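## Task

Fourteen cylinders begin colour-side down, and their hidden undersides make up seven pairs of the same colour. Reveal them two per turn: if the two colours agree, leave both colour-side up; if they differ, flip both back colour-side down before touching any third cylinder. The job is complete when all fourteen stand colour-side up and the robot has released everything. Lifting or tipping a cylinder already counts as flipping it, even if it is put straight back. A cylinder may only go back colour-side down after it and the other cylinder flipped in the same turn have both stood colour-side up on the table at the same moment, however briefly; otherwise the job fails, and a cylinder from an earlier matched pair cannot act as that partner. At the end no gripper may still hold a loose object and the two grippers may not jointly hold one, or the result is nil; the robot also may not still support more than one fifth of any cylinder's weight. A cylinder may topple onto the table as long as no part of the robot touches it while it lands. Anything that stays in place only because the robot holds it is not counted as done.

## Robot and tools

Robot: two six-joint arms with parallel grippers, named left_arm and right_arm, mounted facing each other across a table. left_arm's base is on the +y side. The names do not mean left or right in any picture. Each gripper carries a wrist camera: cam_left_wrist and cam_right_wrist, both 504x504 pixels, returned in that order. Calibration (intrinsics, distortion, world-to-camera transform) is given per camera and may be slightly off; an occasional outside push may nudge loose objects.

World frame: origin at the table centre, +z up, table surface at z = +0.020 m. Reported gripper poses are end_effector_position (metres) and end_effector_quat_wxyz, plus velocities in m/s and rad/s. The reported point sits between the finger pads, roughly 3-4 cm behind the fingertips, and may be inaccurate when an arm reaches far. Gripper axes: fingers point along its +x, and close along its y.

The row: every motion command is one flat list of 14 numbers covering both arms, each in [-1, 1]: left_arm dx, dy, dz, rx, ry, rz, opening, then right_arm in the same order. Send all 14 even when one arm is idle. dx..rz are an offset (not a pose) in the gripper's own axes, measured from that gripper's measured pose when the action began; scale is 1.0 = 0.6 m for translation and 1.0 = 180 degrees for rotation, and rx, ry, rz form a single rotation vector. Opening is absolute: +1 = fully open (0.088 m); empty fingers touch near -0.80; values below that close no further. Closing fully needs at least about 0.5 s.

execute_actions(actions): a list of actions; each action is a table of up to 15 rows, one row per 1/30 s step; if fewer rows are given, the last one is repeated to fill 15 steps. Each row is measured from the action's starting pose, not from the previous row; for a call's first action, the start is the last pose reported in this scene. An empty list just returns state and images. Per step the command is clipped to within 70 mm and 16 degrees of the current measured pose, so large offsets take several actions, and the arm stops at its last clipped pose; resend the remainder. When position and orientation conflict, position wins.

move(target, speed, blocking): target is one 14-number row as above, offsets from the pose in the latest result showing one. Grippers follow straight paths that finish together, taking 0.5-10 s (cut off at 10 s). speed is each path's top speed in m/s, 0.002-0.5, default 0.25; rotation is capped at twice that in rad/s. Openings are sent at the start. Paths do not avoid obstacles or the other arm, and grippers can lag, drift or overshoot speed, especially near full stretch. Faster contact and targets further past contact press harder. blocking=false returns after 0.5 s while motion continues; then check with wait(0) or halt with stop before sending rows or moves. The result adds a 'move:' line with the ending (done, off_target, moving, held, fault), any limits (paced = pose was clipped; held = a check blocked steps, after which the arm may surge), and each gripper's remaining distance. If only one arm is named, the other finished normally.

wait(seconds): 0 to 10; lets the scene run with last commands held, returning early if a running move ends. stop(): brakes the running move; braking needs room; fingers keep moving. zoom_image(camera, region): region [x0, y0, x1, y1] in pixels of that camera's latest image, top-left origin, at most 504 by 504. finished_scene(scene): pass the current scene number to end it irreversibly once the goal holds; its result reports success and gives the next task. Replying without a tool call ends everything.

Result lines: the state line per arm; 'Hand target' lines show where each controller now drives; 'pose unreachable' means a clearance check altered that arm's command; step readings list positions, with HELD marking steps where an arm's row was held back. grip_measured uses the opening scale (each gripper may be off by about 1 mm); to grasp, command an opening clearly below grip_measured; more gap means more squeeze, up to about 34 N per pad. Joint torques follow joint order and are noisy, offset and nonzero in free air.

Cautions: friction can leave a gripper short or tilted and may swallow small moves, so check pose after each move and correct tilt. For an idle arm, send the offset back to its wanted pose in the first call of a reply and zeros afterwards, always with its desired opening. Avoid arm-to-arm collisions (mounts included). Contact torque reaching a joint's load limit (waist 18, shoulder 22.3, elbow 22.2, wrist pitch 5.86, wrist yaw 5.84, wrist roll 5.48 N m, held weight included) freezes that arm for 10 s. Holding loads heats motors; MOTOR HOT from 50 °C, forced hold at 95 °C, and power loss if not cooled. Never push anything off the table; avoid drops, slams and hard shoves. The robot holds its last command while you think, and faster, smoother, lower-effort work is better.

Each tool is called after "Request:" as name([rows], argument=value, ...), one row to a line, values as JSON.

## Session

Request:
execute_actions(actions=[])

Scene clock: 0.00 s.
left_arm: end_effector_position=(-0.0571, +0.1896, +0.3195) grip_measured=+0.854 end_effector_quat_wxyz=(-0.257, +0.677, -0.555, -0.409) end_effector_velocity=(+0.003, +0.001, -0.000) end_effector_angular_velocity=(+0.000, -0.016, +0.015) | right_arm: end_effector_position=(-0.0425, -0.1617, +0.4088) grip_measured=+0.846 end_effector_quat_wxyz=(+0.564, +0.026, -0.013, +0.826) end_effector_velocity=(+0.003, +0.001, -0.002) end_effector_angular_velocity=(+0.001, -0.023, -0.016)
Joint positions: left_arm=[-0.177  1.411  1.292 -0.918 -0.225  2.582  0.081] | right_arm=[0.005 0.844 0.647 0.254 0.001 0.008 0.08 ]
Joint velocities: left_arm=[-0.002 -0.002 -0.002 -0.007 -0.022 -0.007 -0.   ] | right_arm=[-0.007 -0.002 -0.002 -0.007  0.007 -0.022 -0.   ]
Joint torques (N m, as the arm reports them, + toward a larger angle): no reading
Heat: left arm: hottest shoulder 37 °C (+0.0 °C/min); right arm: hottest shoulder 30 °C (+0.0 °C/min).
Hand target (left_arm): -0.057, +0.190, +0.320; -0.257, +0.677, -0.555, -0.409
Hand target (right_arm): -0.043, -0.162, +0.409; +0.564, +0.026, -0.013, +0.826
camera_calibration (this result's frames):
cam_left_wrist: T_world_to_cam=[[0.96541, 0.251562, -0.0685525, 0.0354385], [0.209752, -0.593136, 0.777299, -0.0950137], [0.154878, -0.764791, -0.625385, 0.430516], [0, 0, 0, 1]] pos_world=[-0.0809609, 0.263984, 0.345522]
cam_right_wrist: T_world_to_cam=[[0.920298, 0.391214, -0.00149593, 0.122088], [0.0947977, -0.22671, -0.969338, 0.397595], [-0.379558, 0.891938, -0.245727, 0.310936], [0, 0, 0, 1]] pos_world=[-0.0320299, -0.23496, 0.461992]

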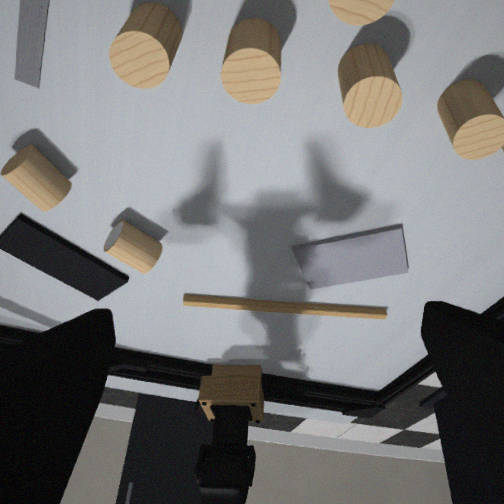

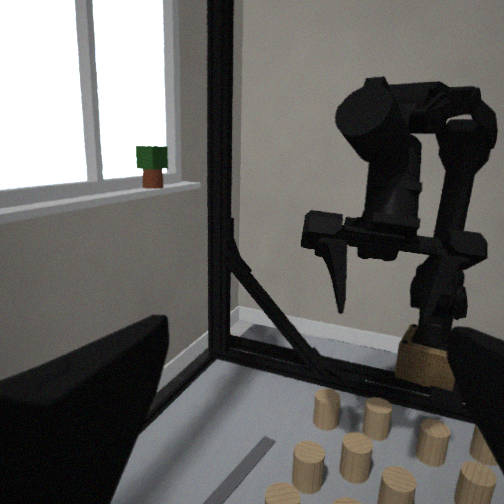

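Request:
move(target=[0,0,0,-0.384,0.1935,0.28,1,0,0,0,0,0.017,-0.1185,1], speed=0.4)

Request:
move(target=[-0.2,0.2,0,0,0,0,1,0.1,-0.07,0,0,0.22,0,1], speed=0.4)

Scene clock: 6.13 s.
left_arm: end_effector_position=(-0.0569, +0.1899, +0.3239) grip_measured=+1.000 end_effector_quat_wxyz=(+0.499, +0.497, -0.505, -0.499) end_effector_velocity=(+0.003, +0.001, -0.006) end_effector_angular_velocity=(+0.011, +0.003, +0.019) | right_arm: end_effector_position=(-0.0409, -0.1624, +0.4052) grip_measured=+1.000 end_effector_quat_wxyz=(+0.707, +0.003, +0.005, +0.708) end_effector_velocity=(-0.000, -0.000, -0.002) end_effector_angular_velocity=(-0.006, -0.012, +0.005)
Joint positions: left_arm=[-0.251  1.151  0.36   0.8   -0.4    1.578  0.088] | right_arm=[0.304 0.926 0.713 0.209 0.672 0.015 0.088]
Joint velocities: left_arm=[-0.002  0.007 -0.012  0.007 -0.022 -0.007  0.   ] | right_arm=[-0.002 -0.002 -0.002 -0.007 -0.007 -0.007  0.   ]
Joint torques (N m, as the arm reports them, + toward a larger angle): left_arm=[-0.2  -2.37  5.88  2.01 -0.2  -0.18] | right_arm=[ 0.36 -2.27  8.86  1.48  0.15  0.17]
Heat: left arm: hottest shoulder 37 °C (+0.0 °C/min); right arm: hottest elbow 31 °C (+9.8 °C/min).
Hand target (left_arm): -0.057, +0.190, +0.320; +0.498, +0.500, -0.502, -0.500
Hand target (right_arm): -0.042, -0.162, +0.409; +0.707, +0.007, +0.007, +0.707
Off the commanded pose (left_arm): 0.004 m, 1 deg.
Off the commanded pose (right_arm): 0.004 m, 0 deg.
move: done
camera_calibration (this result's frames):
cam_left_wrist: T_world_to_cam=[[0.0259815, 0.0242954, -0.999367, 0.326656], [0.948944, 0.313788, 0.032299, 0.0128624], [0.314374, -0.949182, -0.0149023, 0.27979], [0, 0, 0, 1]] pos_world=[-0.108651, 0.253599, 0.330203]
cam_right_wrist: T_world_to_cam=[[0.999518, 0.030231, -0.0070739, 0.0677952], [0.00243501, -0.303467, -0.952839, 0.370811], [-0.030952, 0.952362, -0.303394, 0.358671], [0, 0, 0, 1]] pos_world=[-0.0575639, -0.231106, 0.462621]

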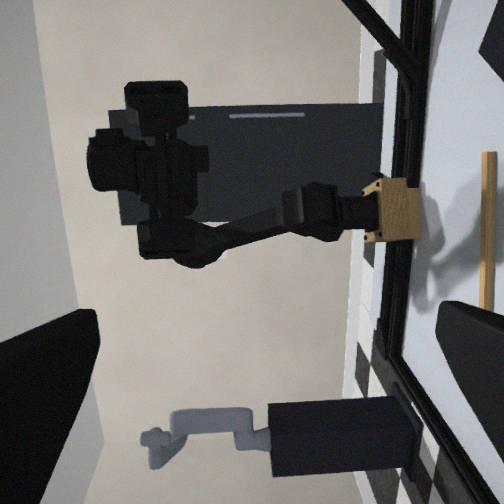

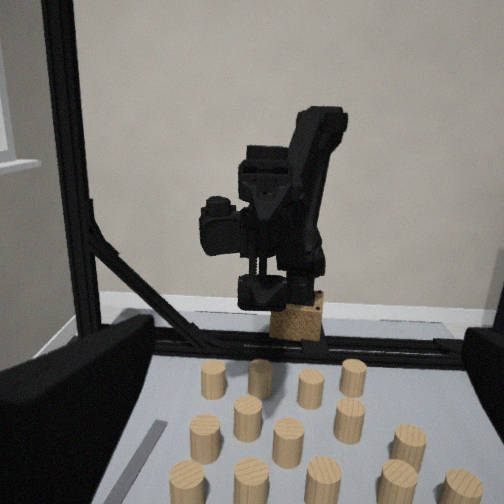

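Scene clock: 7.57 s.
left_arm: end_effector_position=(-0.0581, +0.3087, +0.4390) grip_measured=+1.000 end_effector_quat_wxyz=(+0.495, +0.499, -0.506, -0.501) end_effector_velocity=(+0.002, +0.003, +0.002) end_effector_angular_velocity=(+0.004, -0.013, +0.015) | right_arm: end_effector_position=(+0.0005, -0.1047, +0.4043) grip_measured=+1.000 end_effector_quat_wxyz=(+0.665, -0.238, +0.240, +0.666) end_effector_velocity=(+0.002, -0.002, -0.002) end_effector_angular_velocity=(-0.027, +0.002, -0.006)
Joint positions: left_arm=[-0.755  0.547  0.664 -0.115 -0.899  1.581  0.088] | right_arm=[-0.072  1.346  1.508 -0.873  0.226  0.194  0.088]
Joint velocities: left_arm=[-0.022 -0.002  0.012 -0.022 -0.037  0.007  0.   ] | right_arm=[-0.007  0.007  0.017 -0.037 -0.007  0.007  0.   ]
Joint torques (N m, as the arm reports them, + toward a larger angle): left_arm=[-0.35  0.22  8.28  1.32 -0.22 -0.14] | right_arm=[-0.23 -4.13  8.11  1.33  0.    0.11]
Heat: left arm: hottest shoulder 37 °C (+0.0 °C/min); right arm: hottest elbow 31 °C (+7.9 °C/min).
Hand target (left_arm): -0.057, +0.309, +0.443; +0.499, +0.496, -0.503, -0.501
Hand target (right_arm): +0.000, -0.102, +0.405; +0.665, -0.237, +0.243, +0.665
Off the commanded pose (left_arm): 0.005 m, 1 deg.
Off the commanded pose (right_arm): 0.002 m, 1 deg.
move: done
camera_calibration (this result's frames):
cam_left_wrist: T_world_to_cam=[[0.0306753, 0.0304337, -0.999066, 0.437029], [0.950323, 0.308864, 0.0385874, -0.0281576], [0.30975, -0.950619, -0.0194474, 0.396837], [0, 0, 0, 1]] pos_world=[-0.109567, 0.372637, 0.445425]
cam_right_wrist: T_world_to_cam=[[0.99954, 0.0252591, -0.0167664, 0.0279771], [0.0120537, -0.838544, -0.5447, 0.166363], [-0.027818, 0.544248, -0.838463, 0.478353], [0, 0, 0, 1]] pos_world=[-0.0166627, -0.121547, 0.492168]

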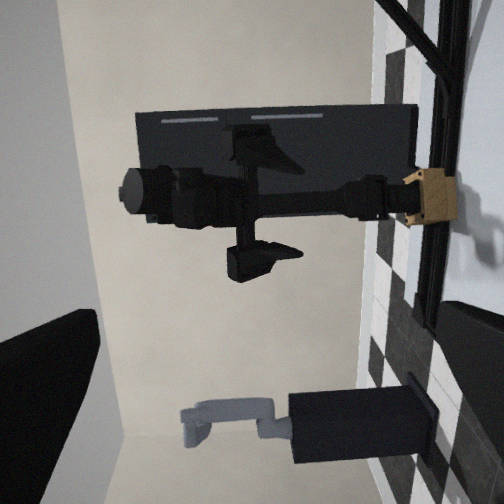

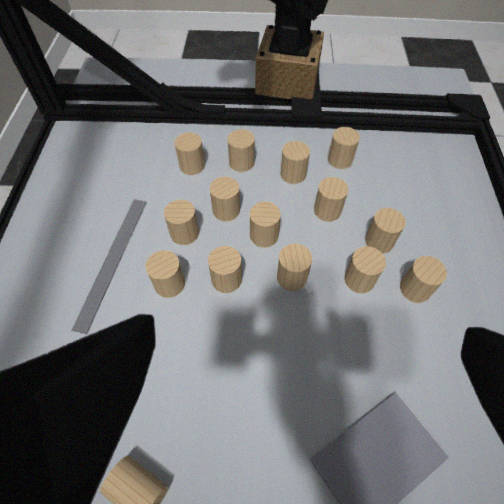

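Request:
move(target=[0.301,-0.473,0.133,0,0,-0.5,0.45,0.104,0,-0.199,0,-0.22,0,1], speed=0.4)

Scene clock: 18.23 s.
left_arm: end_effector_position=(-0.1347, +0.1301, +0.1560) grip_measured=+0.450 end_effector_quat_wxyz=(+0.002, +0.712, -0.005, -0.702) end_effector_velocity=(+0.002, +0.005, -0.006) end_effector_angular_velocity=(+0.031, -0.021, +0.005) | right_arm: end_effector_position=(+0.0014, -0.1319, +0.2804) grip_measured=+1.000 end_effector_quat_wxyz=(+0.705, +0.014, +0.000, +0.709) end_effector_velocity=(-0.000, -0.000, -0.001) end_effector_angular_velocity=(+0.007, -0.019, +0.004)
Joint positions: left_arm=[-0.231  2.187  1.729 -1.109 -0.016  1.187  0.061] | right_arm=[0.018 1.184 0.274 0.93  0.381 0.012 0.088]
Joint velocities: left_arm=[-0.002  0.017  0.002 -0.022 -0.007 -0.007 -0.   ] | right_arm=[-0.002  0.007 -0.007  0.022 -0.007 -0.022  0.   ]
Joint torques (N m, as the arm reports them, + toward a larger angle): left_arm=[ 0.27 -7.71  6.96 -0.02  0.22  0.13] | right_arm=[ 0.31 -2.88  4.44  1.99  0.11 -0.22]
Heat: left arm: hottest shoulder 36 °C (-3.3 °C/min); right arm: hottest elbow 33 °C (+9.9 °C/min).
Hand target (left_arm): -0.135, +0.129, +0.154; -0.001, +0.710, -0.003, -0.704
Hand target (right_arm): +0.002, -0.133, +0.273; +0.705, +0.002, +0.002, +0.709
Off the commanded pose (left_arm): 0.004 m, 1 deg.
Off the commanded pose (right_arm): 0.008 m, 1 deg.
move: done
camera_calibration (this result's frames):
cam_left_wrist: T_world_to_cam=[[0.0253081, 0.99941, 0.0232201, -0.124135], [0.94212, -0.0316123, 0.333781, 0.107837], [0.334318, 0.0134288, -0.942365, 0.26706], [0, 0, 0, 1]] pos_world=[-0.187737, 0.123885, 0.218556]
cam_right_wrist: T_world_to_cam=[[0.99932, 0.0342635, -0.0136316, 0.0259894], [-0.00341592, -0.282063, -0.95939, 0.265773], [-0.0367171, 0.958784, -0.281754, 0.287896], [0, 0, 0, 1]] pos_world=[-0.0144931, -0.201956, 0.33645]

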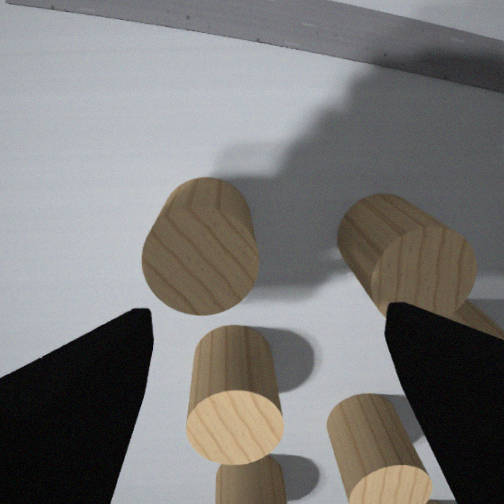

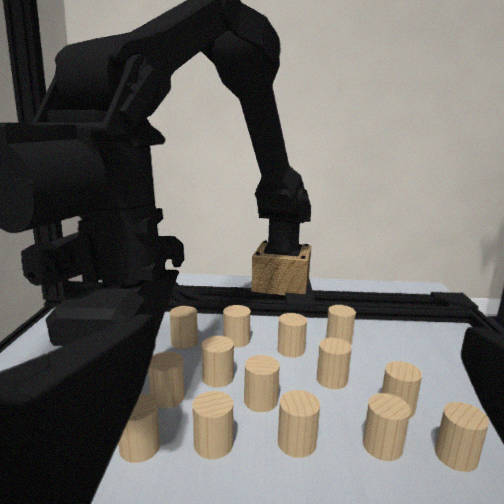

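Request:
move(target=[0.03,0.032,0.003,0,0,0,0.5,0,0,0,0,0,0,1], speed=0.1)

Request:
move(target=[0.108,0,0,0,0,0,0.5,0,0,0,0,0,0,1], speed=0.07)

Scene clock: 21.97 s.
left_arm: end_effector_position=(-0.1361, +0.1138, +0.1395) grip_measured=+0.500 end_effector_quat_wxyz=(+0.001, +0.712, -0.003, -0.702) end_effector_velocity=(-0.002, -0.006, +0.005) end_effector_angular_velocity=(-0.028, +0.003, +0.005) | right_arm: end_effector_position=(+0.0015, -0.1319, +0.2803) grip_measured=+1.000 end_effector_quat_wxyz=(+0.705, +0.014, -0.000, +0.709) end_effector_velocity=(-0.002, -0.001, -0.002) end_effector_angular_velocity=(-0.007, -0.010, +0.010)
Joint positions: left_arm=[-0.22   2.268  1.797 -1.099 -0.015  1.197  0.063] | right_arm=[0.018 1.185 0.274 0.932 0.381 0.011 0.088]
Joint velocities: left_arm=[-0.002 -0.002  0.017  0.007 -0.007 -0.007 -0.   ] | right_arm=[ 0.002 -0.002 -0.002 -0.007 -0.007 -0.007  0.   ]
Joint torques (N m, as the arm reports them, + toward a larger angle): left_arm=[ 0.1  -8.27  7.05  0.37  0.06  0.13] | right_arm=[ 0.05 -3.64  6.13  1.65  0.01  0.02]
Heat: left arm: hottest shoulder 37 °C (+0.0 °C/min); right arm: hottest elbow 33 °C (+8.2 °C/min).
Hand target (left_arm): -0.136, +0.111, +0.138; +0.002, +0.712, -0.005, -0.702
Hand target (right_arm): +0.001, -0.132, +0.280; +0.705, +0.014, +0.000, +0.709
Off the commanded pose (left_arm): 0.003 m, 0 deg.
Off the commanded pose (right_arm): 0.000 m, 0 deg.
move: done
camera_calibration (this result's frames):
cam_left_wrist: T_world_to_cam=[[0.0241427, 0.999361, 0.0263476, -0.108077], [0.941869, -0.0315725, 0.334495, 0.114077], [0.335113, 0.0167404, -0.942029, 0.251967], [0, 0, 0, 1]] pos_world=[-0.189274, 0.107392, 0.20205]
cam_right_wrist: T_world_to_cam=[[0.999323, 0.034261, -0.0133818, 0.0258984], [-0.00318982, -0.281722, -0.959491, 0.265691], [-0.036643, 0.958884, -0.281422, 0.287824], [0, 0, 0, 1]] pos_world=[-0.0144866, -0.202026, 0.336274]

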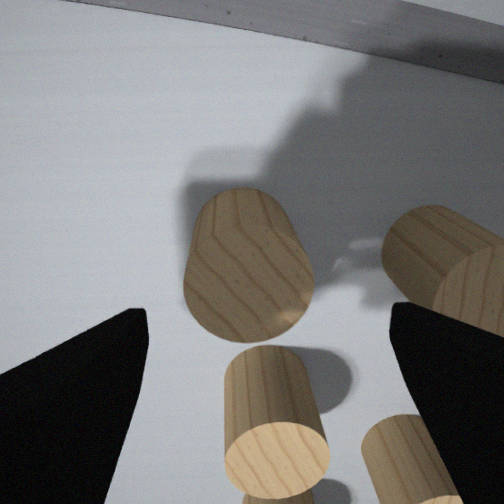

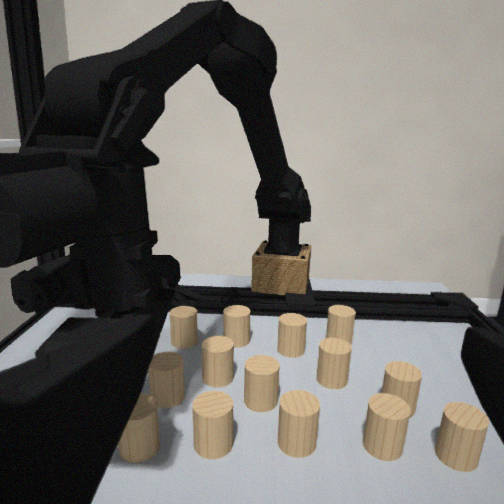

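Scene clock: 23.27 s.
left_arm: end_effector_position=(-0.1365, +0.1121, +0.0794) grip_measured=+0.500 end_effector_quat_wxyz=(+0.005, +0.711, -0.006, -0.703) end_effector_velocity=(+0.000, +0.000, +0.002) end_effector_angular_velocity=(-0.001, -0.007, +0.020) | right_arm: end_effector_position=(+0.0015, -0.1319, +0.2803) grip_measured=+1.000 end_effector_quat_wxyz=(+0.705, +0.014, -0.000, +0.709) end_effector_velocity=(-0.000, +0.000, +0.000) end_effector_angular_velocity=(-0.002, -0.008, +0.005)
Joint positions: left_arm=[-0.219  2.347  1.681 -0.895 -0.015  1.197  0.063] | right_arm=[0.018 1.185 0.274 0.932 0.381 0.011 0.088]
Joint velocities: left_arm=[-0.002 -0.002  0.002 -0.007 -0.007 -0.022 -0.   ] | right_arm=[-0.002 -0.002  0.002 -0.007 -0.007 -0.007  0.   ]
Joint torques (N m, as the arm reports them, + toward a larger angle): left_arm=[ 0.24 -8.49  4.94  0.43  0.03  0.11] | right_arm=[ 0.03 -3.6   5.98  1.78 -0.01 -0.01]
Heat: left arm: hottest shoulder 38 °C (+2.6 °C/min); right arm: hottest elbow 33 °C (+7.7 °C/min).
Hand target (left_arm): -0.135, +0.114, +0.075; +0.001, +0.712, -0.003, -0.702
Hand target (right_arm): +0.001, -0.132, +0.280; +0.705, +0.014, -0.000, +0.709
Off the commanded pose (left_arm): 0.005 m, 1 deg.
Off the commanded pose (right_arm): 0.000 m, 0 deg.
move: done
camera_calibration (this result's frames):
cam_left_wrist: T_world_to_cam=[[0.0234592, 0.99958, 0.0170409, -0.104163], [0.943104, -0.0277823, 0.331334, 0.134434], [0.331669, 0.00829851, -0.943359, 0.196021], [0, 0, 0, 1]] pos_world=[-0.189355, 0.106227, 0.14215]
cam_right_wrist: T_world_to_cam=[[0.999323, 0.034261, -0.0133818, 0.0258984], [-0.00318982, -0.281722, -0.959491, 0.265691], [-0.036643, 0.958884, -0.281422, 0.287824], [0, 0, 0, 1]] pos_world=[-0.0144866, -0.202026, 0.336274]

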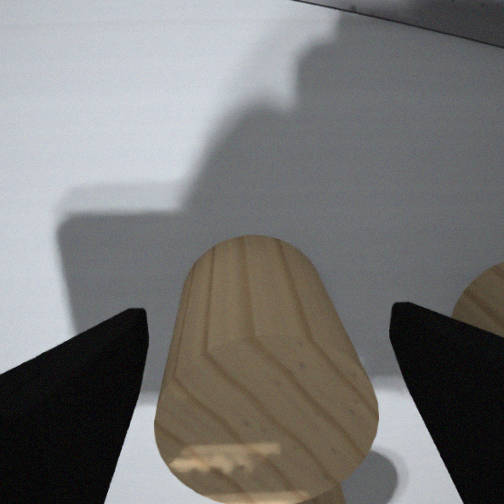

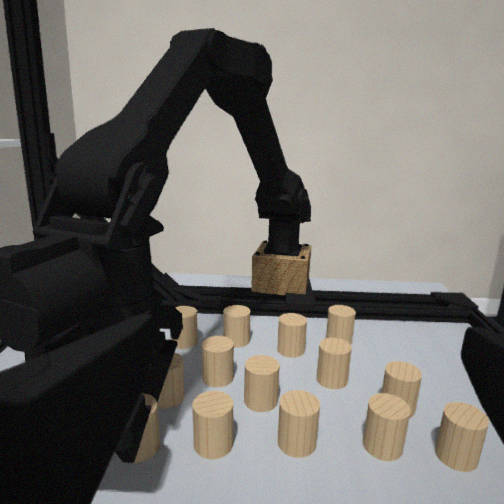

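Request:
execute_actions([
  [[0,0.011,0,0,0,0,0.5,0,0,0,0,0,0,1]],
  [[0,0,0,0,0,0,-0.3,0,0,0,0,0,0,1]],
  [[0,0,0,0,0,0,-0.3,0,0,0,0,0,0,1]],
])

Request:
move(target=[-0.13,0,0,0,0,0,-0.3,0,0,0,0,0,0,1], speed=0.15)

Request:
move(target=[-0.2,0.187,-0.228,0,0,0.499,-0.3,0,0,-0.008,0,0.007,0,1], speed=0.4)

Scene clock: 28.23 s.
left_arm: end_effector_position=(-0.1369, +0.1074, +0.0814) grip_measured=+0.035 end_effector_quat_wxyz=(+0.006, +0.711, -0.006, -0.704) end_effector_velocity=(-0.000, -0.000, +0.004) end_effector_angular_velocity=(-0.005, -0.006, +0.005) | right_arm: end_effector_position=(+0.0014, -0.1319, +0.2805) grip_measured=+1.000 end_effector_quat_wxyz=(+0.705, +0.014, -0.000, +0.709) end_effector_velocity=(+0.002, -0.000, -0.002) end_effector_angular_velocity=(-0.007, -0.025, -0.010)
Joint positions: left_arm=[-0.216  2.359  1.712 -0.912 -0.015  1.199  0.041] | right_arm=[0.018 1.185 0.274 0.932 0.381 0.011 0.088]
Joint velocities: left_arm=[-0.002 -0.007  0.002 -0.007 -0.007 -0.007 -0.   ] | right_arm=[-0.002 -0.002 -0.002 -0.007  0.007 -0.022  0.   ]
Joint torques (N m, as the arm reports them, + toward a larger angle): left_arm=[-0.04 -9.31  5.41  0.22  0.02  0.  ] | right_arm=[ 0.08 -3.61  6.03  1.79  0.01 -0.01]
Heat: left arm: hottest shoulder 39 °C (+4.3 °C/min); right arm: hottest elbow 33 °C (+6.4 °C/min).
Hand target (left_arm): -0.137, +0.107, +0.081; +0.006, +0.711, -0.006, -0.704
Hand target (right_arm): +0.001, -0.132, +0.280; +0.705, +0.014, -0.000, +0.709
Off the commanded pose (left_arm): 0.000 m, 0 deg.
Off the commanded pose (right_arm): 0.000 m, 0 deg.
Step readings (end_effector_position; steps 1 to 15: 1st action; 16 to 30: 2nd action; 31 to 45: 3rd action):
0: left_arm (-0.1365, +0.1120, +0.0792) | right_arm (+0.0015, -0.1319, +0.2803)
1: left_arm (-0.1367, +0.1116, +0.0793) | right_arm (+0.0015, -0.1319, +0.2803)
2: left_arm (-0.1367, +0.1105, +0.0793) | right_arm (+0.0015, -0.1319, +0.2803)
4: left_arm (-0.1368, +0.1089, +0.0800) | right_arm (+0.0015, -0.1319, +0.2803)
8: left_arm (-0.1369, +0.1074, +0.0813) | right_arm (+0.0015, -0.1319, +0.2803)
15: left_arm (-0.1370, +0.1071, +0.0814) | right_arm (+0.0015, -0.1319, +0.2803)
16: left_arm (-0.1370, +0.1071, +0.0814) | right_arm (+0.0015, -0.1319, +0.2803)
17: left_arm (-0.1370, +0.1071, +0.0814) | right_arm (+0.0015, -0.1319, +0.2803)
19: left_arm (-0.1369, +0.1074, +0.0814) | right_arm (+0.0015, -0.1319, +0.2803)
23: left_arm (-0.1369, +0.1074, +0.0814) | right_arm (+0.0015, -0.1319, +0.2803)
30: left_arm (-0.1369, +0.1074, +0.0814) | right_arm (+0.0015, -0.1319, +0.2803)
31: left_arm (-0.1369, +0.1074, +0.0814) | right_arm (+0.0015, -0.1319, +0.2803)
32: left_arm (-0.1369, +0.1074, +0.0814) | right_arm (+0.0015, -0.1319, +0.2803)
34: left_arm (-0.1369, +0.1074, +0.0814) | right_arm (+0.0014, -0.1319, +0.2805)
38: left_arm (-0.1369, +0.1074, +0.0814) | right_arm (+0.0014, -0.1319, +0.2805)
45: end_effector_position above
camera_calibration (this result's frames):
cam_left_wrist: T_world_to_cam=[[0.0223234, 0.999629, 0.0156283, -0.0995421], [0.94331, -0.0262387, 0.330875, 0.133906], [0.331162, 0.00735606, -0.943545, 0.198171], [0, 0, 0, 1]] pos_world=[-0.189719, 0.101561, 0.144233]
cam_right_wrist: T_world_to_cam=[[0.999321, 0.0342657, -0.0135132, 0.0259579], [-0.00332758, -0.281383, -0.95959, 0.265927], [-0.0366834, 0.958984, -0.281078, 0.287732], [0, 0, 0, 1]] pos_world=[-0.0145004, -0.201992, 0.336406]

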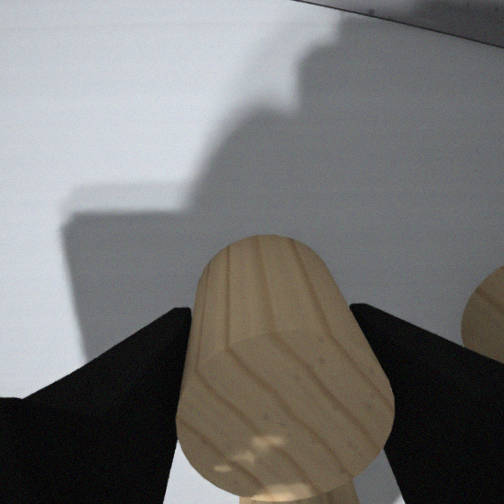

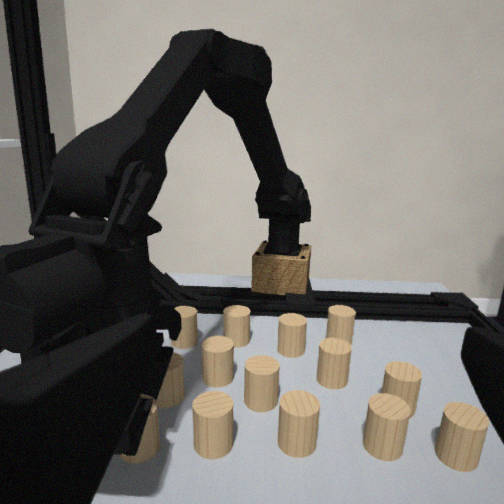

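Scene clock: 29.20 s.
left_arm: end_effector_position=(-0.1360, +0.1110, +0.1511) grip_measured=+0.034 end_effector_quat_wxyz=(-0.001, +0.713, +0.000, -0.701) end_effector_velocity=(-0.005, -0.001, +0.005) end_effector_angular_velocity=(-0.009, +0.011, -0.015) | right_arm: end_effector_position=(+0.0014, -0.1319, +0.2805) grip_measured=+1.000 end_effector_quat_wxyz=(+0.705, +0.014, -0.000, +0.709) end_effector_velocity=(+0.002, -0.000, -0.002) end_effector_angular_velocity=(-0.007, -0.025, -0.010)
Joint positions: left_arm=[-0.217  2.278  1.86  -1.161 -0.015  1.199  0.041] | right_arm=[0.018 1.185 0.274 0.932 0.381 0.011 0.088]
Joint velocities: left_arm=[-0.007 -0.002  0.017 -0.007  0.007  0.007 -0.   ] | right_arm=[-0.002 -0.002 -0.002 -0.007  0.007 -0.022  0.   ]
Joint torques (N m, as the arm reports them, + toward a larger angle): left_arm=[ -0.37 -10.54   7.08  -0.02   0.01  -0.1 ] | right_arm=[ 0.03 -3.58  5.97  1.78  0.    0.  ]
Heat: left arm: hottest shoulder 40 °C (+6.2 °C/min); right arm: hottest elbow 33 °C (+6.2 °C/min).
Hand target (left_arm): -0.138, +0.109, +0.159; +0.006, +0.711, -0.006, -0.704
Hand target (right_arm): +0.001, -0.132, +0.280; +0.705, +0.014, -0.000, +0.709
Off the commanded pose (left_arm): 0.009 m, 1 deg.
Off the commanded pose (right_arm): 0.000 m, 0 deg.
move: off_target (left_arm)
camera_calibration (this result's frames):
cam_left_wrist: T_world_to_cam=[[0.022896, 0.999126, 0.0349625, -0.107026], [0.940778, -0.0333648, 0.337379, 0.109604], [0.338251, 0.0251673, -0.940719, 0.26213], [0, 0, 0, 1]] pos_world=[-0.189328, 0.103992, 0.213355]
cam_right_wrist: T_world_to_cam=[[0.999321, 0.0342657, -0.0135132, 0.0259579], [-0.00332758, -0.281383, -0.95959, 0.265927], [-0.0366834, 0.958984, -0.281078, 0.287732], [0, 0, 0, 1]] pos_world=[-0.0145004, -0.201992, 0.336406]

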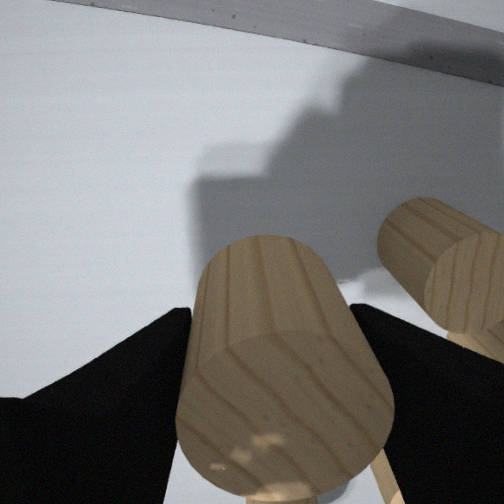

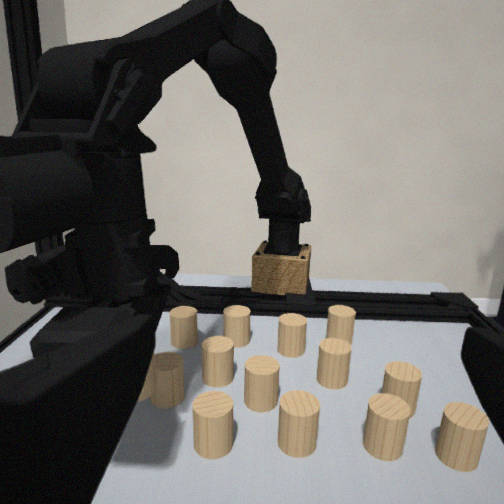

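Scene clock: 31.73 s.
left_arm: end_effector_position=(-0.0029, -0.0004, +0.2768) grip_measured=+0.032 end_effector_quat_wxyz=(+0.492, +0.505, -0.506, -0.497) end_effector_velocity=(-0.002, +0.000, -0.001) end_effector_angular_velocity=(-0.002, +0.008, -0.010) | right_arm: end_effector_position=(+0.0014, -0.1318, +0.2760) grip_measured=+1.000 end_effector_quat_wxyz=(+0.705, +0.005, +0.005, +0.709) end_effector_velocity=(-0.002, -0.001, -0.005) end_effector_angular_velocity=(-0.020, -0.016, +0.010)
Joint positions: left_arm=[ 0.092  1.975  0.95   1.022 -0.059  1.592  0.041] | right_arm=[0.018 1.185 0.274 0.911 0.381 0.013 0.088]
Joint velocities: left_arm=[-0.002  0.002 -0.002  0.007  0.007 -0.007 -0.   ] | right_arm=[ 0.002 -0.002 -0.002 -0.022 -0.007 -0.007  0.   ]
Joint torques (N m, as the arm reports them, + toward a larger angle): left_arm=[ 0.18 -6.88  6.1   2.1   0.2   0.04] | right_arm=[ 0.06 -3.61  6.13  1.59  0.    0.16]
Heat: left arm: hottest shoulder 40 °C (+5.7 °C/min); right arm: hottest elbow 33 °C (+5.7 °C/min).
Hand target (left_arm): -0.003, -0.001, +0.275; +0.491, +0.504, -0.508, -0.497
Hand target (right_arm): +0.001, -0.132, +0.276; +0.705, +0.006, +0.007, +0.709
Off the commanded pose (left_arm): 0.004 m, 0 deg.
Off the commanded pose (right_arm): 0.000 m, 0 deg.
move: done
camera_calibration (this result's frames):
cam_left_wrist: T_world_to_cam=[[0.0428226, 0.0353971, -0.998455, 0.282577], [0.947504, 0.315518, 0.051823, 0.0174727], [0.316865, -0.948259, -0.0200275, 0.0829645], [0, 0, 0, 1]] pos_world=[-0.0549447, 0.0631565, 0.282897]
cam_right_wrist: T_world_to_cam=[[0.999384, 0.034071, -0.00844177, 0.0244888], [0.00218184, -0.300329, -0.953833, 0.257593], [-0.0350334, 0.953227, -0.300219, 0.290966], [0, 0, 0, 1]] pos_world=[-0.0148422, -0.200828, 0.333261]

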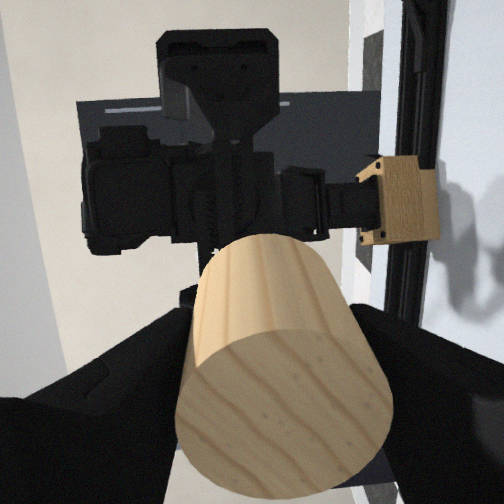

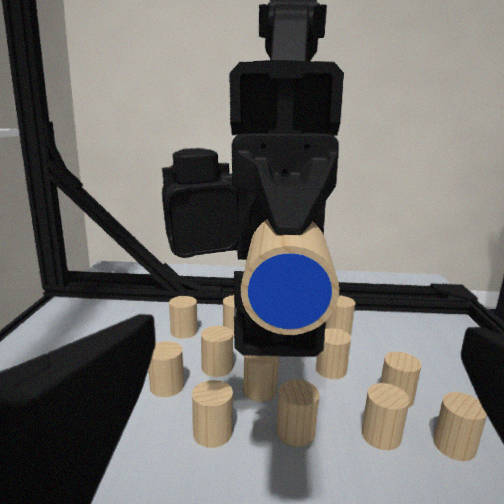

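Request:
execute_actions(actions=[])

Scene clock: 41.90 s.
left_arm: end_effector_position=(-0.0028, -0.0004, +0.2762) grip_measured=+0.033 end_effector_quat_wxyz=(+0.492, +0.505, -0.506, -0.497) end_effector_velocity=(-0.000, +0.001, -0.001) end_effector_angular_velocity=(+0.007, +0.007, +0.005) | right_arm: end_effector_position=(+0.0014, -0.1318, +0.2759) grip_measured=+1.000 end_effector_quat_wxyz=(+0.705, +0.005, +0.005, +0.709) end_effector_velocity=(-0.000, -0.000, -0.005) end_effector_angular_velocity=(-0.020, -0.030, +0.005)
Joint positions: left_arm=[ 0.093  1.977  0.95   1.023 -0.058  1.592  0.041] | right_arm=[0.018 1.185 0.274 0.91  0.381 0.014 0.088]
Joint velocities: left_arm=[-0.002 -0.002 -0.002 -0.007 -0.007 -0.007 -0.   ] | right_arm=[-0.002 -0.002 -0.002 -0.022 -0.007 -0.022  0.   ]
Joint torques (N m, as the arm reports them, + toward a larger angle): left_arm=[ 0.06 -7.    6.11  2.1   0.21  0.03] | right_arm=[ 0.05 -3.62  6.09  1.6  -0.01  0.17]
Heat: left arm: hottest shoulder 41 °C (+5.7 °C/min); right arm: hottest elbow 33 °C (+4.3 °C/min).
Hand target (left_arm): -0.002, -0.001, +0.275; +0.491, +0.504, -0.508, -0.497
Hand target (right_arm): +0.001, -0.132, +0.276; +0.705, +0.006, +0.008, +0.709
Off the commanded pose (left_arm): 0.004 m, 0 deg.
Off the commanded pose (right_arm): 0.000 m, 0 deg.
camera_calibration (this result's frames):
cam_left_wrist: T_world_to_cam=[[0.0428458, 0.0357772, -0.998441, 0.281987], [0.947502, 0.315498, 0.0519651, 0.0173441], [0.316865, -0.948252, -0.0203813, 0.0829699], [0, 0, 0, 1]] pos_world=[-0.0548058, 0.0631156, 0.282337]
cam_right_wrist: T_world_to_cam=[[0.999382, 0.0340679, -0.00869162, 0.0245566], [0.00195492, -0.300668, -0.953727, 0.257444], [-0.0351048, 0.95312, -0.300549, 0.291019], [0, 0, 0, 1]] pos_world=[-0.0148286, -0.200808, 0.33321]

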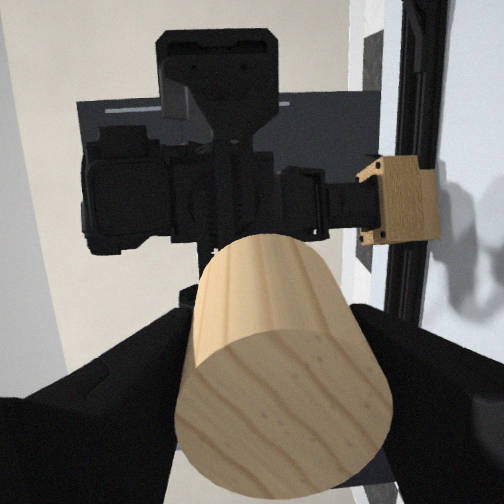

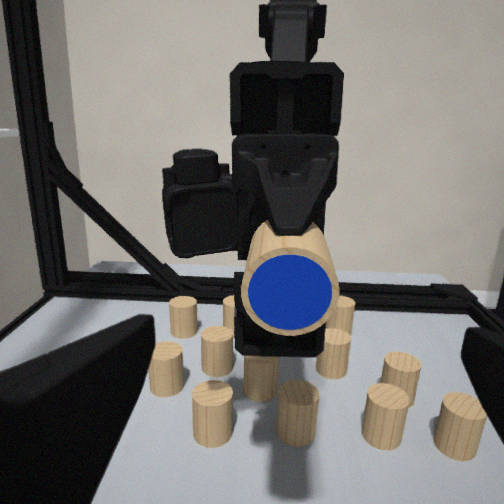

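Request:
move(target=[0,0,0,0,0,0,-0.3,0.141,0.007,-0.003,0,0,0,1], speed=0.1)

Scene clock: 44.37 s.
left_arm: end_effector_position=(-0.0028, -0.0004, +0.2762) grip_measured=+0.033 end_effector_quat_wxyz=(+0.492, +0.505, -0.506, -0.497) end_effector_velocity=(-0.000, +0.001, +0.001) end_effector_angular_velocity=(+0.002, -0.008, +0.005) | right_arm: end_effector_position=(-0.0031, -0.0507, +0.2737) grip_measured=+1.000 end_effector_quat_wxyz=(+0.706, +0.004, +0.005, +0.709) end_effector_velocity=(-0.003, +0.002, -0.000) end_effector_angular_velocity=(+0.002, -0.021, +0.020)
Joint positions: left_arm=[ 0.093  1.977  0.95   1.023 -0.058  1.592  0.041] | right_arm=[-0.082  1.562  0.538  1.022  0.282  0.014  0.088]
Joint velocities: left_arm=[-0.002 -0.007 -0.002 -0.007 -0.007  0.007  0.   ] | right_arm=[-0.002  0.012  0.007  0.007 -0.022 -0.022  0.   ]
Joint torques (N m, as the arm reports them, + toward a larger angle): left_arm=[-0.03 -7.66  5.88  1.74  0.   -0.03] | right_arm=[-0.29 -4.96  6.93  1.96 -0.16 -0.03]
Heat: left arm: hottest shoulder 41 °C (+5.4 °C/min); right arm: hottest elbow 33 °C (+4.1 °C/min).
Hand target (left_arm): -0.003, -0.000, +0.276; +0.492, +0.505, -0.506, -0.497
Hand target (right_arm): -0.003, -0.047, +0.274; +0.705, +0.004, +0.005, +0.709
Off the commanded pose (left_arm): 0.000 m, 0 deg.
Off the commanded pose (right_arm): 0.003 m, 0 deg.
move: done
camera_calibration (this result's frames):
cam_left_wrist: T_world_to_cam=[[0.0428458, 0.0357772, -0.998441, 0.281987], [0.947502, 0.315498, 0.0519651, 0.0173441], [0.316865, -0.948252, -0.0203813, 0.0829699], [0, 0, 0, 1]] pos_world=[-0.0548058, 0.0631156, 0.282337]
cam_right_wrist: T_world_to_cam=[[0.999411, 0.0332928, -0.0083447, 0.0261357], [0.00210339, -0.302077, -0.953281, 0.279516], [-0.0342582, 0.952702, -0.301969, 0.213242], [0, 0, 0, 1]] pos_world=[-0.019403, -0.119591, 0.331068]

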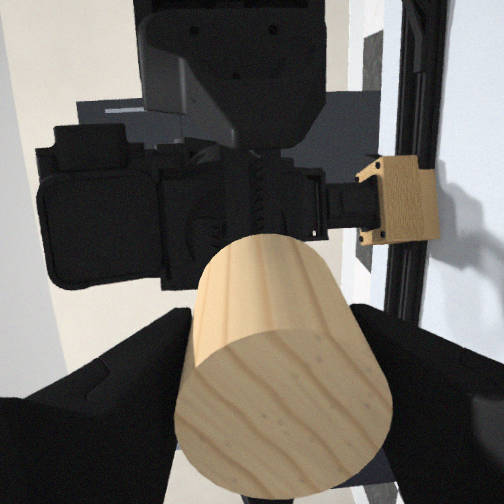

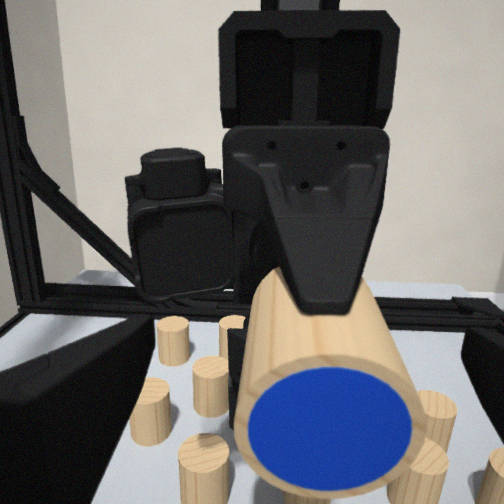

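Request:
move(target=[0,0,0,0,0,0,-0.3,0.004,-0.008,0,0,0,0,1], speed=0.05)

Request:
execute_actions([
  [[0,0,0,0,0,0,-0.3,0,0,0,0,0,0,-0.3]],
  [[0,0,0,0,0,0,-0.3,0,0,0,0,0,0,-0.3]],
  [[0,0,0,0,0,0,1,0,0,0,0,0,0,-0.3]],
])

Request:
move(target=[-0.1,0,0,0,0,0,1,-0.1,0,0,0,0,0,-0.3], speed=0.15)

Request:
move(target=[-0.098,-0.195,0.097,0,0,-0.497,0.55,0.127,0.115,-0.2,0,0.505,0,-0.3], speed=0.4)

Scene clock: 48.93 s.
left_arm: end_effector_position=(-0.0028, -0.0004, +0.2760) grip_measured=+0.033 end_effector_quat_wxyz=(+0.492, +0.505, -0.506, -0.497) end_effector_velocity=(-0.000, +0.001, +0.004) end_effector_angular_velocity=(-0.012, +0.023, +0.005) | right_arm: end_effector_position=(+0.0012, -0.0492, +0.2737) grip_measured=+1.000 end_effector_quat_wxyz=(+0.706, +0.004, +0.005, +0.708) end_effector_velocity=(-0.004, -0.001, +0.002) end_effector_angular_velocity=(+0.007, +0.009, +0.024)
Joint positions: left_arm=[ 0.093  1.977  0.95   1.023 -0.058  1.592  0.041] | right_arm=[-0.099  1.563  0.539  1.022  0.266  0.014  0.088]
Joint velocities: left_arm=[-0.002 -0.007 -0.002  0.007 -0.007 -0.022 -0.   ] | right_arm=[ 0.002 -0.002 -0.002  0.007 -0.022  0.007  0.   ]
Joint torques (N m, as the arm reports them, + toward a larger angle): left_arm=[-0.18 -7.62  6.    1.75  0.   -0.04] | right_arm=[-0.27 -5.83  5.89  1.84 -0.08 -0.01]
Heat: left arm: hottest shoulder 42 °C (+6.1 °C/min); right arm: hottest elbow 34 °C (+4.9 °C/min).
Hand target (left_arm): -0.003, -0.000, +0.276; +0.492, +0.505, -0.506, -0.497
Hand target (right_arm): +0.002, -0.048, +0.274; +0.705, +0.004, +0.005, +0.709
Off the commanded pose (left_arm): 0.000 m, 0 deg.
Off the commanded pose (right_arm): 0.001 m, 0 deg.
move: done
camera_calibration (this result's frames):
cam_left_wrist: T_world_to_cam=[[0.0428702, 0.0361573, -0.998426, 0.281794], [0.947501, 0.315478, 0.0521084, 0.0173235], [0.316866, -0.948244, -0.0207345, 0.0830413], [0, 0, 0, 1]] pos_world=[-0.0548075, 0.0630893, 0.28217]
cam_right_wrist: T_world_to_cam=[[0.999423, 0.0329115, -0.0083749, 0.021837], [0.00195961, -0.302086, -0.953279, 0.279963], [-0.0339038, 0.952712, -0.301976, 0.211953], [0, 0, 0, 1]] pos_world=[-0.0151871, -0.118076, 0.33107]

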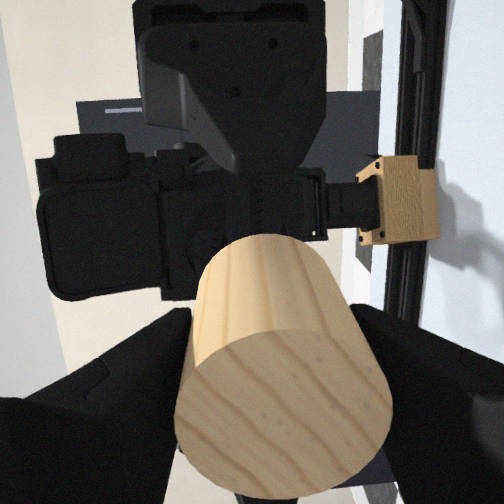

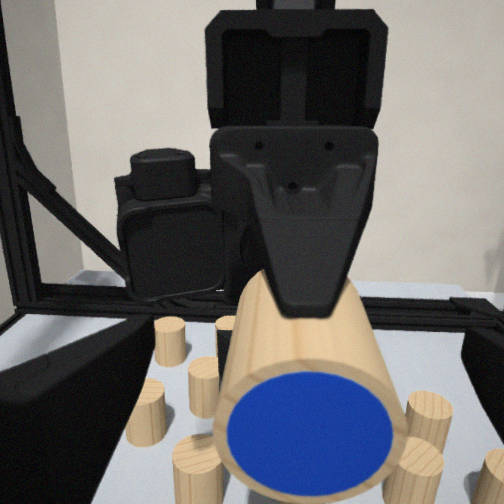

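Scene clock: 50.43 s.
left_arm: end_effector_position=(-0.0018, -0.0005, +0.2760) grip_measured=+1.000 end_effector_quat_wxyz=(+0.493, +0.506, -0.505, -0.496) end_effector_velocity=(+0.002, +0.001, +0.001) end_effector_angular_velocity=(+0.002, +0.007, +0.010) | right_arm: end_effector_position=(+0.0004, -0.0493, +0.2737) grip_measured=+0.027 end_effector_quat_wxyz=(+0.705, +0.004, +0.005, +0.709) end_effector_velocity=(-0.004, -0.000, -0.002) end_effector_angular_velocity=(-0.007, -0.009, +0.034)
Joint positions: left_arm=[ 0.094  1.977  0.95   1.023 -0.06   1.592  0.088] | right_arm=[-0.097  1.563  0.539  1.022  0.265  0.014  0.04 ]
Joint velocities: left_arm=[ 0.002 -0.007 -0.002 -0.007 -0.007 -0.007  0.   ] | right_arm=[-0.002 -0.002 -0.002 -0.007 -0.037 -0.007  0.   ]
Joint torques (N m, as the arm reports them, + toward a larger angle): left_arm=[-0.03 -7.68  6.    1.74 -0.02 -0.06] | right_arm=[ 0.03 -6.11  5.59  1.84  0.01 -0.02]
Heat: left arm: hottest shoulder 42 °C (+5.9 °C/min); right arm: hottest elbow 34 °C (+4.8 °C/min).
Hand target (left_arm): -0.002, -0.000, +0.276; +0.493, +0.506, -0.505, -0.496
Hand target (right_arm): +0.000, -0.049, +0.274; +0.705, +0.004, +0.005, +0.709
Off the commanded pose (left_arm): 0.000 m, 0 deg.
Off the commanded pose (right_arm): 0.000 m, 0 deg.
Step readings (end_effector_position; steps 1 to 15: 1st action; 16 to 30: 2nd action; 31 to 45: 3rd action):
0: left_arm (-0.0028, -0.0004, +0.2760) | right_arm (+0.0012, -0.0492, +0.2737)
1: left_arm (-0.0028, -0.0004, +0.2760) | right_arm (+0.0012, -0.0492, +0.2737)
2: left_arm (-0.0028, -0.0004, +0.2760) | right_arm (+0.0012, -0.0492, +0.2737)
4: left_arm (-0.0028, -0.0004, +0.2760) | right_arm (+0.0012, -0.0492, +0.2737)
8: left_arm (-0.0022, -0.0004, +0.2760) | right_arm (+0.0006, -0.0492, +0.2737)
15: left_arm (-0.0018, -0.0005, +0.2760) | right_arm (+0.0004, -0.0493, +0.2737)
16: left_arm (-0.0018, -0.0005, +0.2760) | right_arm (+0.0004, -0.0493, +0.2737)
17: left_arm (-0.0018, -0.0005, +0.2760) | right_arm (+0.0004, -0.0493, +0.2737)
19: left_arm (-0.0018, -0.0005, +0.2760) | right_arm (+0.0004, -0.0493, +0.2737)
23: left_arm (-0.0018, -0.0005, +0.2760) | right_arm (+0.0004, -0.0493, +0.2737)
30: left_arm (-0.0018, -0.0005, +0.2760) | right_arm (+0.0004, -0.0493, +0.2737)
31: left_arm (-0.0018, -0.0005, +0.2760) | right_arm (+0.0004, -0.0493, +0.2737)
32: left_arm (-0.0018, -0.0005, +0.2760) | right_arm (+0.0004, -0.0493, +0.2737)
34: left_arm (-0.0018, -0.0005, +0.2761) | right_arm (+0.0004, -0.0493, +0.2737)
38: left_arm (-0.0018, -0.0005, +0.2761) | right_arm (+0.0004, -0.0493, +0.2737)
45: end_effector_position above
camera_calibration (this result's frames):
cam_left_wrist: T_world_to_cam=[[0.0431591, 0.0362702, -0.99841, 0.28175], [0.946636, 0.318006, 0.0524735, 0.0163193], [0.319403, -0.947395, -0.0206098, 0.0826704], [0, 0, 0, 1]] pos_world=[-0.0540136, 0.0629127, 0.282149]
cam_right_wrist: T_world_to_cam=[[0.999332, 0.0355801, -0.00837701, 0.022763], [0.00276427, -0.30208, -0.953279, 0.279931], [-0.0364483, 0.952618, -0.301977, 0.212027], [0, 0, 0, 1]] pos_world=[-0.0157936, -0.118229, 0.33107]

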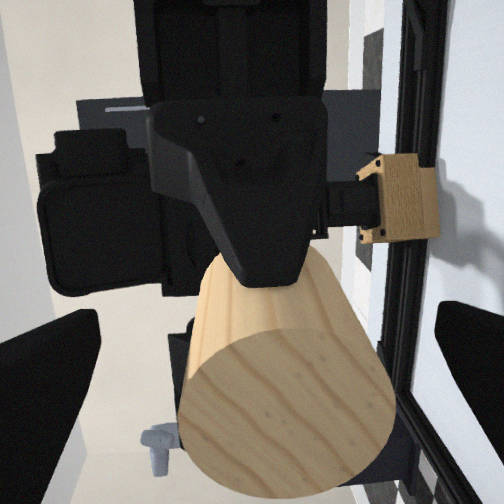

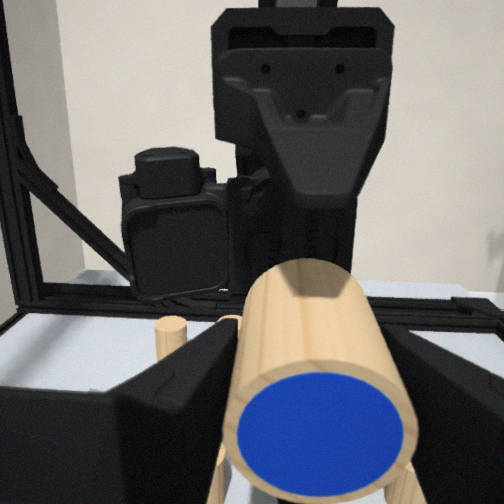

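Scene clock: 51.33 s.
left_arm: end_effector_position=(-0.0019, +0.0573, +0.2725) grip_measured=+1.000 end_effector_quat_wxyz=(+0.489, +0.507, -0.504, -0.500) end_effector_velocity=(+0.000, +0.003, -0.001) end_effector_angular_velocity=(+0.007, -0.008, +0.015) | right_arm: end_effector_position=(+0.0003, -0.1061, +0.2761) grip_measured=+0.026 end_effector_quat_wxyz=(+0.704, +0.006, +0.004, +0.710) end_effector_velocity=(-0.001, -0.003, +0.001) end_effector_angular_velocity=(+0.002, -0.007, +0.010)
Joint positions: left_arm=[ 0.084  1.813  0.697  1.102 -0.066  1.592  0.088] | right_arm=[-0.025  1.322  0.349  0.975  0.335  0.014  0.04 ]
Joint velocities: left_arm=[-0.007 -0.012 -0.012 -0.007 -0.022  0.007  0.   ] | right_arm=[ 0.002 -0.017 -0.007 -0.007 -0.007 -0.007 -0.   ]
Joint torques (N m, as the arm reports them, + toward a larger angle): left_arm=[-0.35 -7.47  4.98  2.04 -0.18 -0.05] | right_arm=[ 0.19 -5.22  4.21  1.71  0.06  0.01]
Heat: left arm: hottest shoulder 42 °C (+5.8 °C/min); right arm: hottest elbow 34 °C (+4.7 °C/min).
Hand target (left_arm): -0.002, +0.060, +0.276; +0.493, +0.506, -0.505, -0.497
Hand target (right_arm): +0.001, -0.109, +0.274; +0.705, +0.004, +0.006, +0.710
Off the commanded pose (left_arm): 0.004 m, 1 deg.
Off the commanded pose (right_arm): 0.004 m, 0 deg.
move: done
camera_calibration (this result's frames):
cam_left_wrist: T_world_to_cam=[[0.0440395, 0.045978, -0.997971, 0.275459], [0.947801, 0.313854, 0.0562853, -0.00260343], [0.315805, -0.948357, -0.029756, 0.139872], [0, 0, 0, 1]] pos_world=[-0.053836, 0.120801, 0.279209]
cam_right_wrist: T_world_to_cam=[[0.999276, 0.0367663, -0.00974309, 0.0254209], [0.00164051, -0.297583, -0.954695, 0.265939], [-0.0379999, 0.953988, -0.297428, 0.265731], [0, 0, 0, 1]] pos_world=[-0.0157411, -0.1753, 0.333174]

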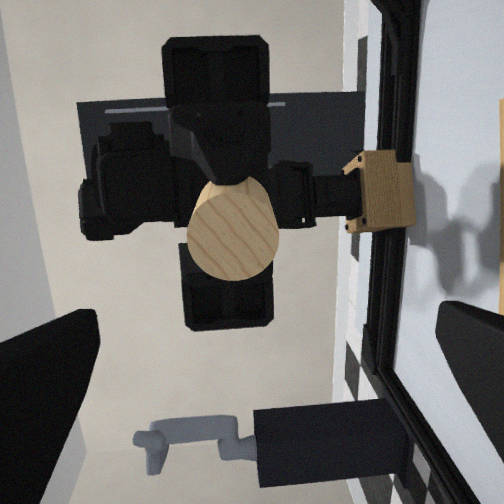

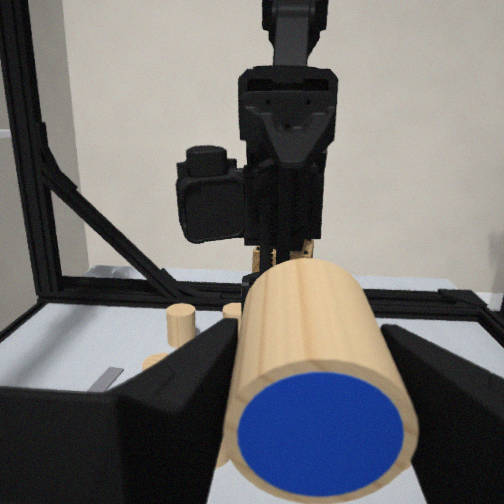

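Scene clock: 53.70 s.
left_arm: end_effector_position=(-0.0471, +0.1093, +0.1713) grip_measured=+0.550 end_effector_quat_wxyz=(+0.085, +0.709, -0.088, -0.695) end_effector_velocity=(+0.003, +0.002, +0.002) end_effector_angular_velocity=(-0.002, -0.016, +0.024) | right_arm: end_effector_position=(-0.0575, -0.0454, +0.1802) grip_measured=+0.026 end_effector_quat_wxyz=(+0.566, -0.415, +0.418, +0.577) end_effector_velocity=(+0.001, -0.003, -0.002) end_effector_angular_velocity=(-0.014, +0.005, -0.007)
Joint positions: left_arm=[-0.033  1.972  1.439 -0.8   -0.065  1.392  0.066] | right_arm=[-0.031  1.947  1.524 -0.85   0.087  0.316  0.04 ]
Joint velocities: left_arm=[-0.002 -0.007 -0.002 -0.007 -0.022 -0.022 -0.   ] | right_arm=[-0.002 -0.002 -0.007 -0.007 -0.007  0.007 -0.   ]
Joint torques (N m, as the arm reports them, + toward a larger angle): left_arm=[-0.01 -8.55  5.79  0.64 -0.05  0.  ] | right_arm=[  0.12 -10.6    5.     0.68   0.17  -0.03]
Heat: left arm: hottest shoulder 42 °C (+5.6 °C/min); right arm: hottest elbow 34 °C (+4.5 °C/min).
Hand target (left_arm): -0.046, +0.110, +0.173; +0.087, +0.709, -0.089, -0.694
Hand target (right_arm): -0.057, -0.047, +0.181; +0.566, -0.416, +0.417, +0.576
Off the commanded pose (left_arm): 0.021 m, 14 deg.
Off the commanded pose (right_arm): 0.031 m, 19 deg; orientation clipped at the last step of the last action.
move: held (left_arm, right_arm); limits=paced,held; held on 17 of 71 steps (right_arm, left_arm), including the last (right_arm, left_arm)
pose unreachable (left arm): on one or more control steps of this call, first in action 0 (counted from 0), this arm could not follow its commanded pose, so it was not sent that pose on those steps. On the call's last step it was still not sent that pose. It may still have moved: this result reports where it is.
cause: the commanded pose would bring a part of the arm too close to another arm (a part of this arm just beyond joint 4 (wrist pitch) and a part of the other arm just beyond its joint 4 (wrist pitch)).
pose unreachable (right arm): on one or more control steps of this call, first in action 0 (counted from 0), this arm could not follow its commanded pose, so it was not sent that pose on those steps. On the call's last step it was still not sent that pose. It may still have moved: this result reports where it is.
cause: the commanded pose would bring a part of the arm too close to another arm (a part of this arm just beyond joint 4 (wrist pitch) and a part of the other arm just beyond its joint 4 (wrist pitch)).
camera_calibration (this result's frames):
cam_left_wrist: T_world_to_cam=[[0.0269706, 0.977282, -0.210219, -0.0634866], [0.939785, 0.0468853, 0.338536, 0.0100644], [0.340701, -0.206692, -0.91717, 0.272613], [0, 0, 0, 1]] pos_world=[-0.100626, 0.117919, 0.23328]
cam_right_wrist: T_world_to_cam=[[0.998972, 0.023577, -0.0387226, 0.0846008], [0.0233666, -0.99971, -0.00587652, -0.00904776], [-0.0388499, 0.00496566, -0.999233, 0.260417], [0, 0, 0, 1]] pos_world=[-0.0741852, -0.0123329, 0.26344]

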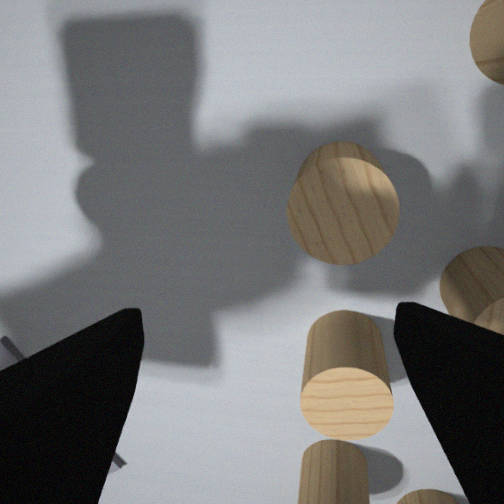

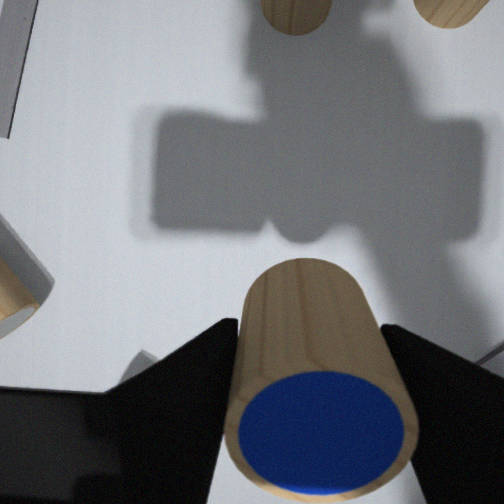

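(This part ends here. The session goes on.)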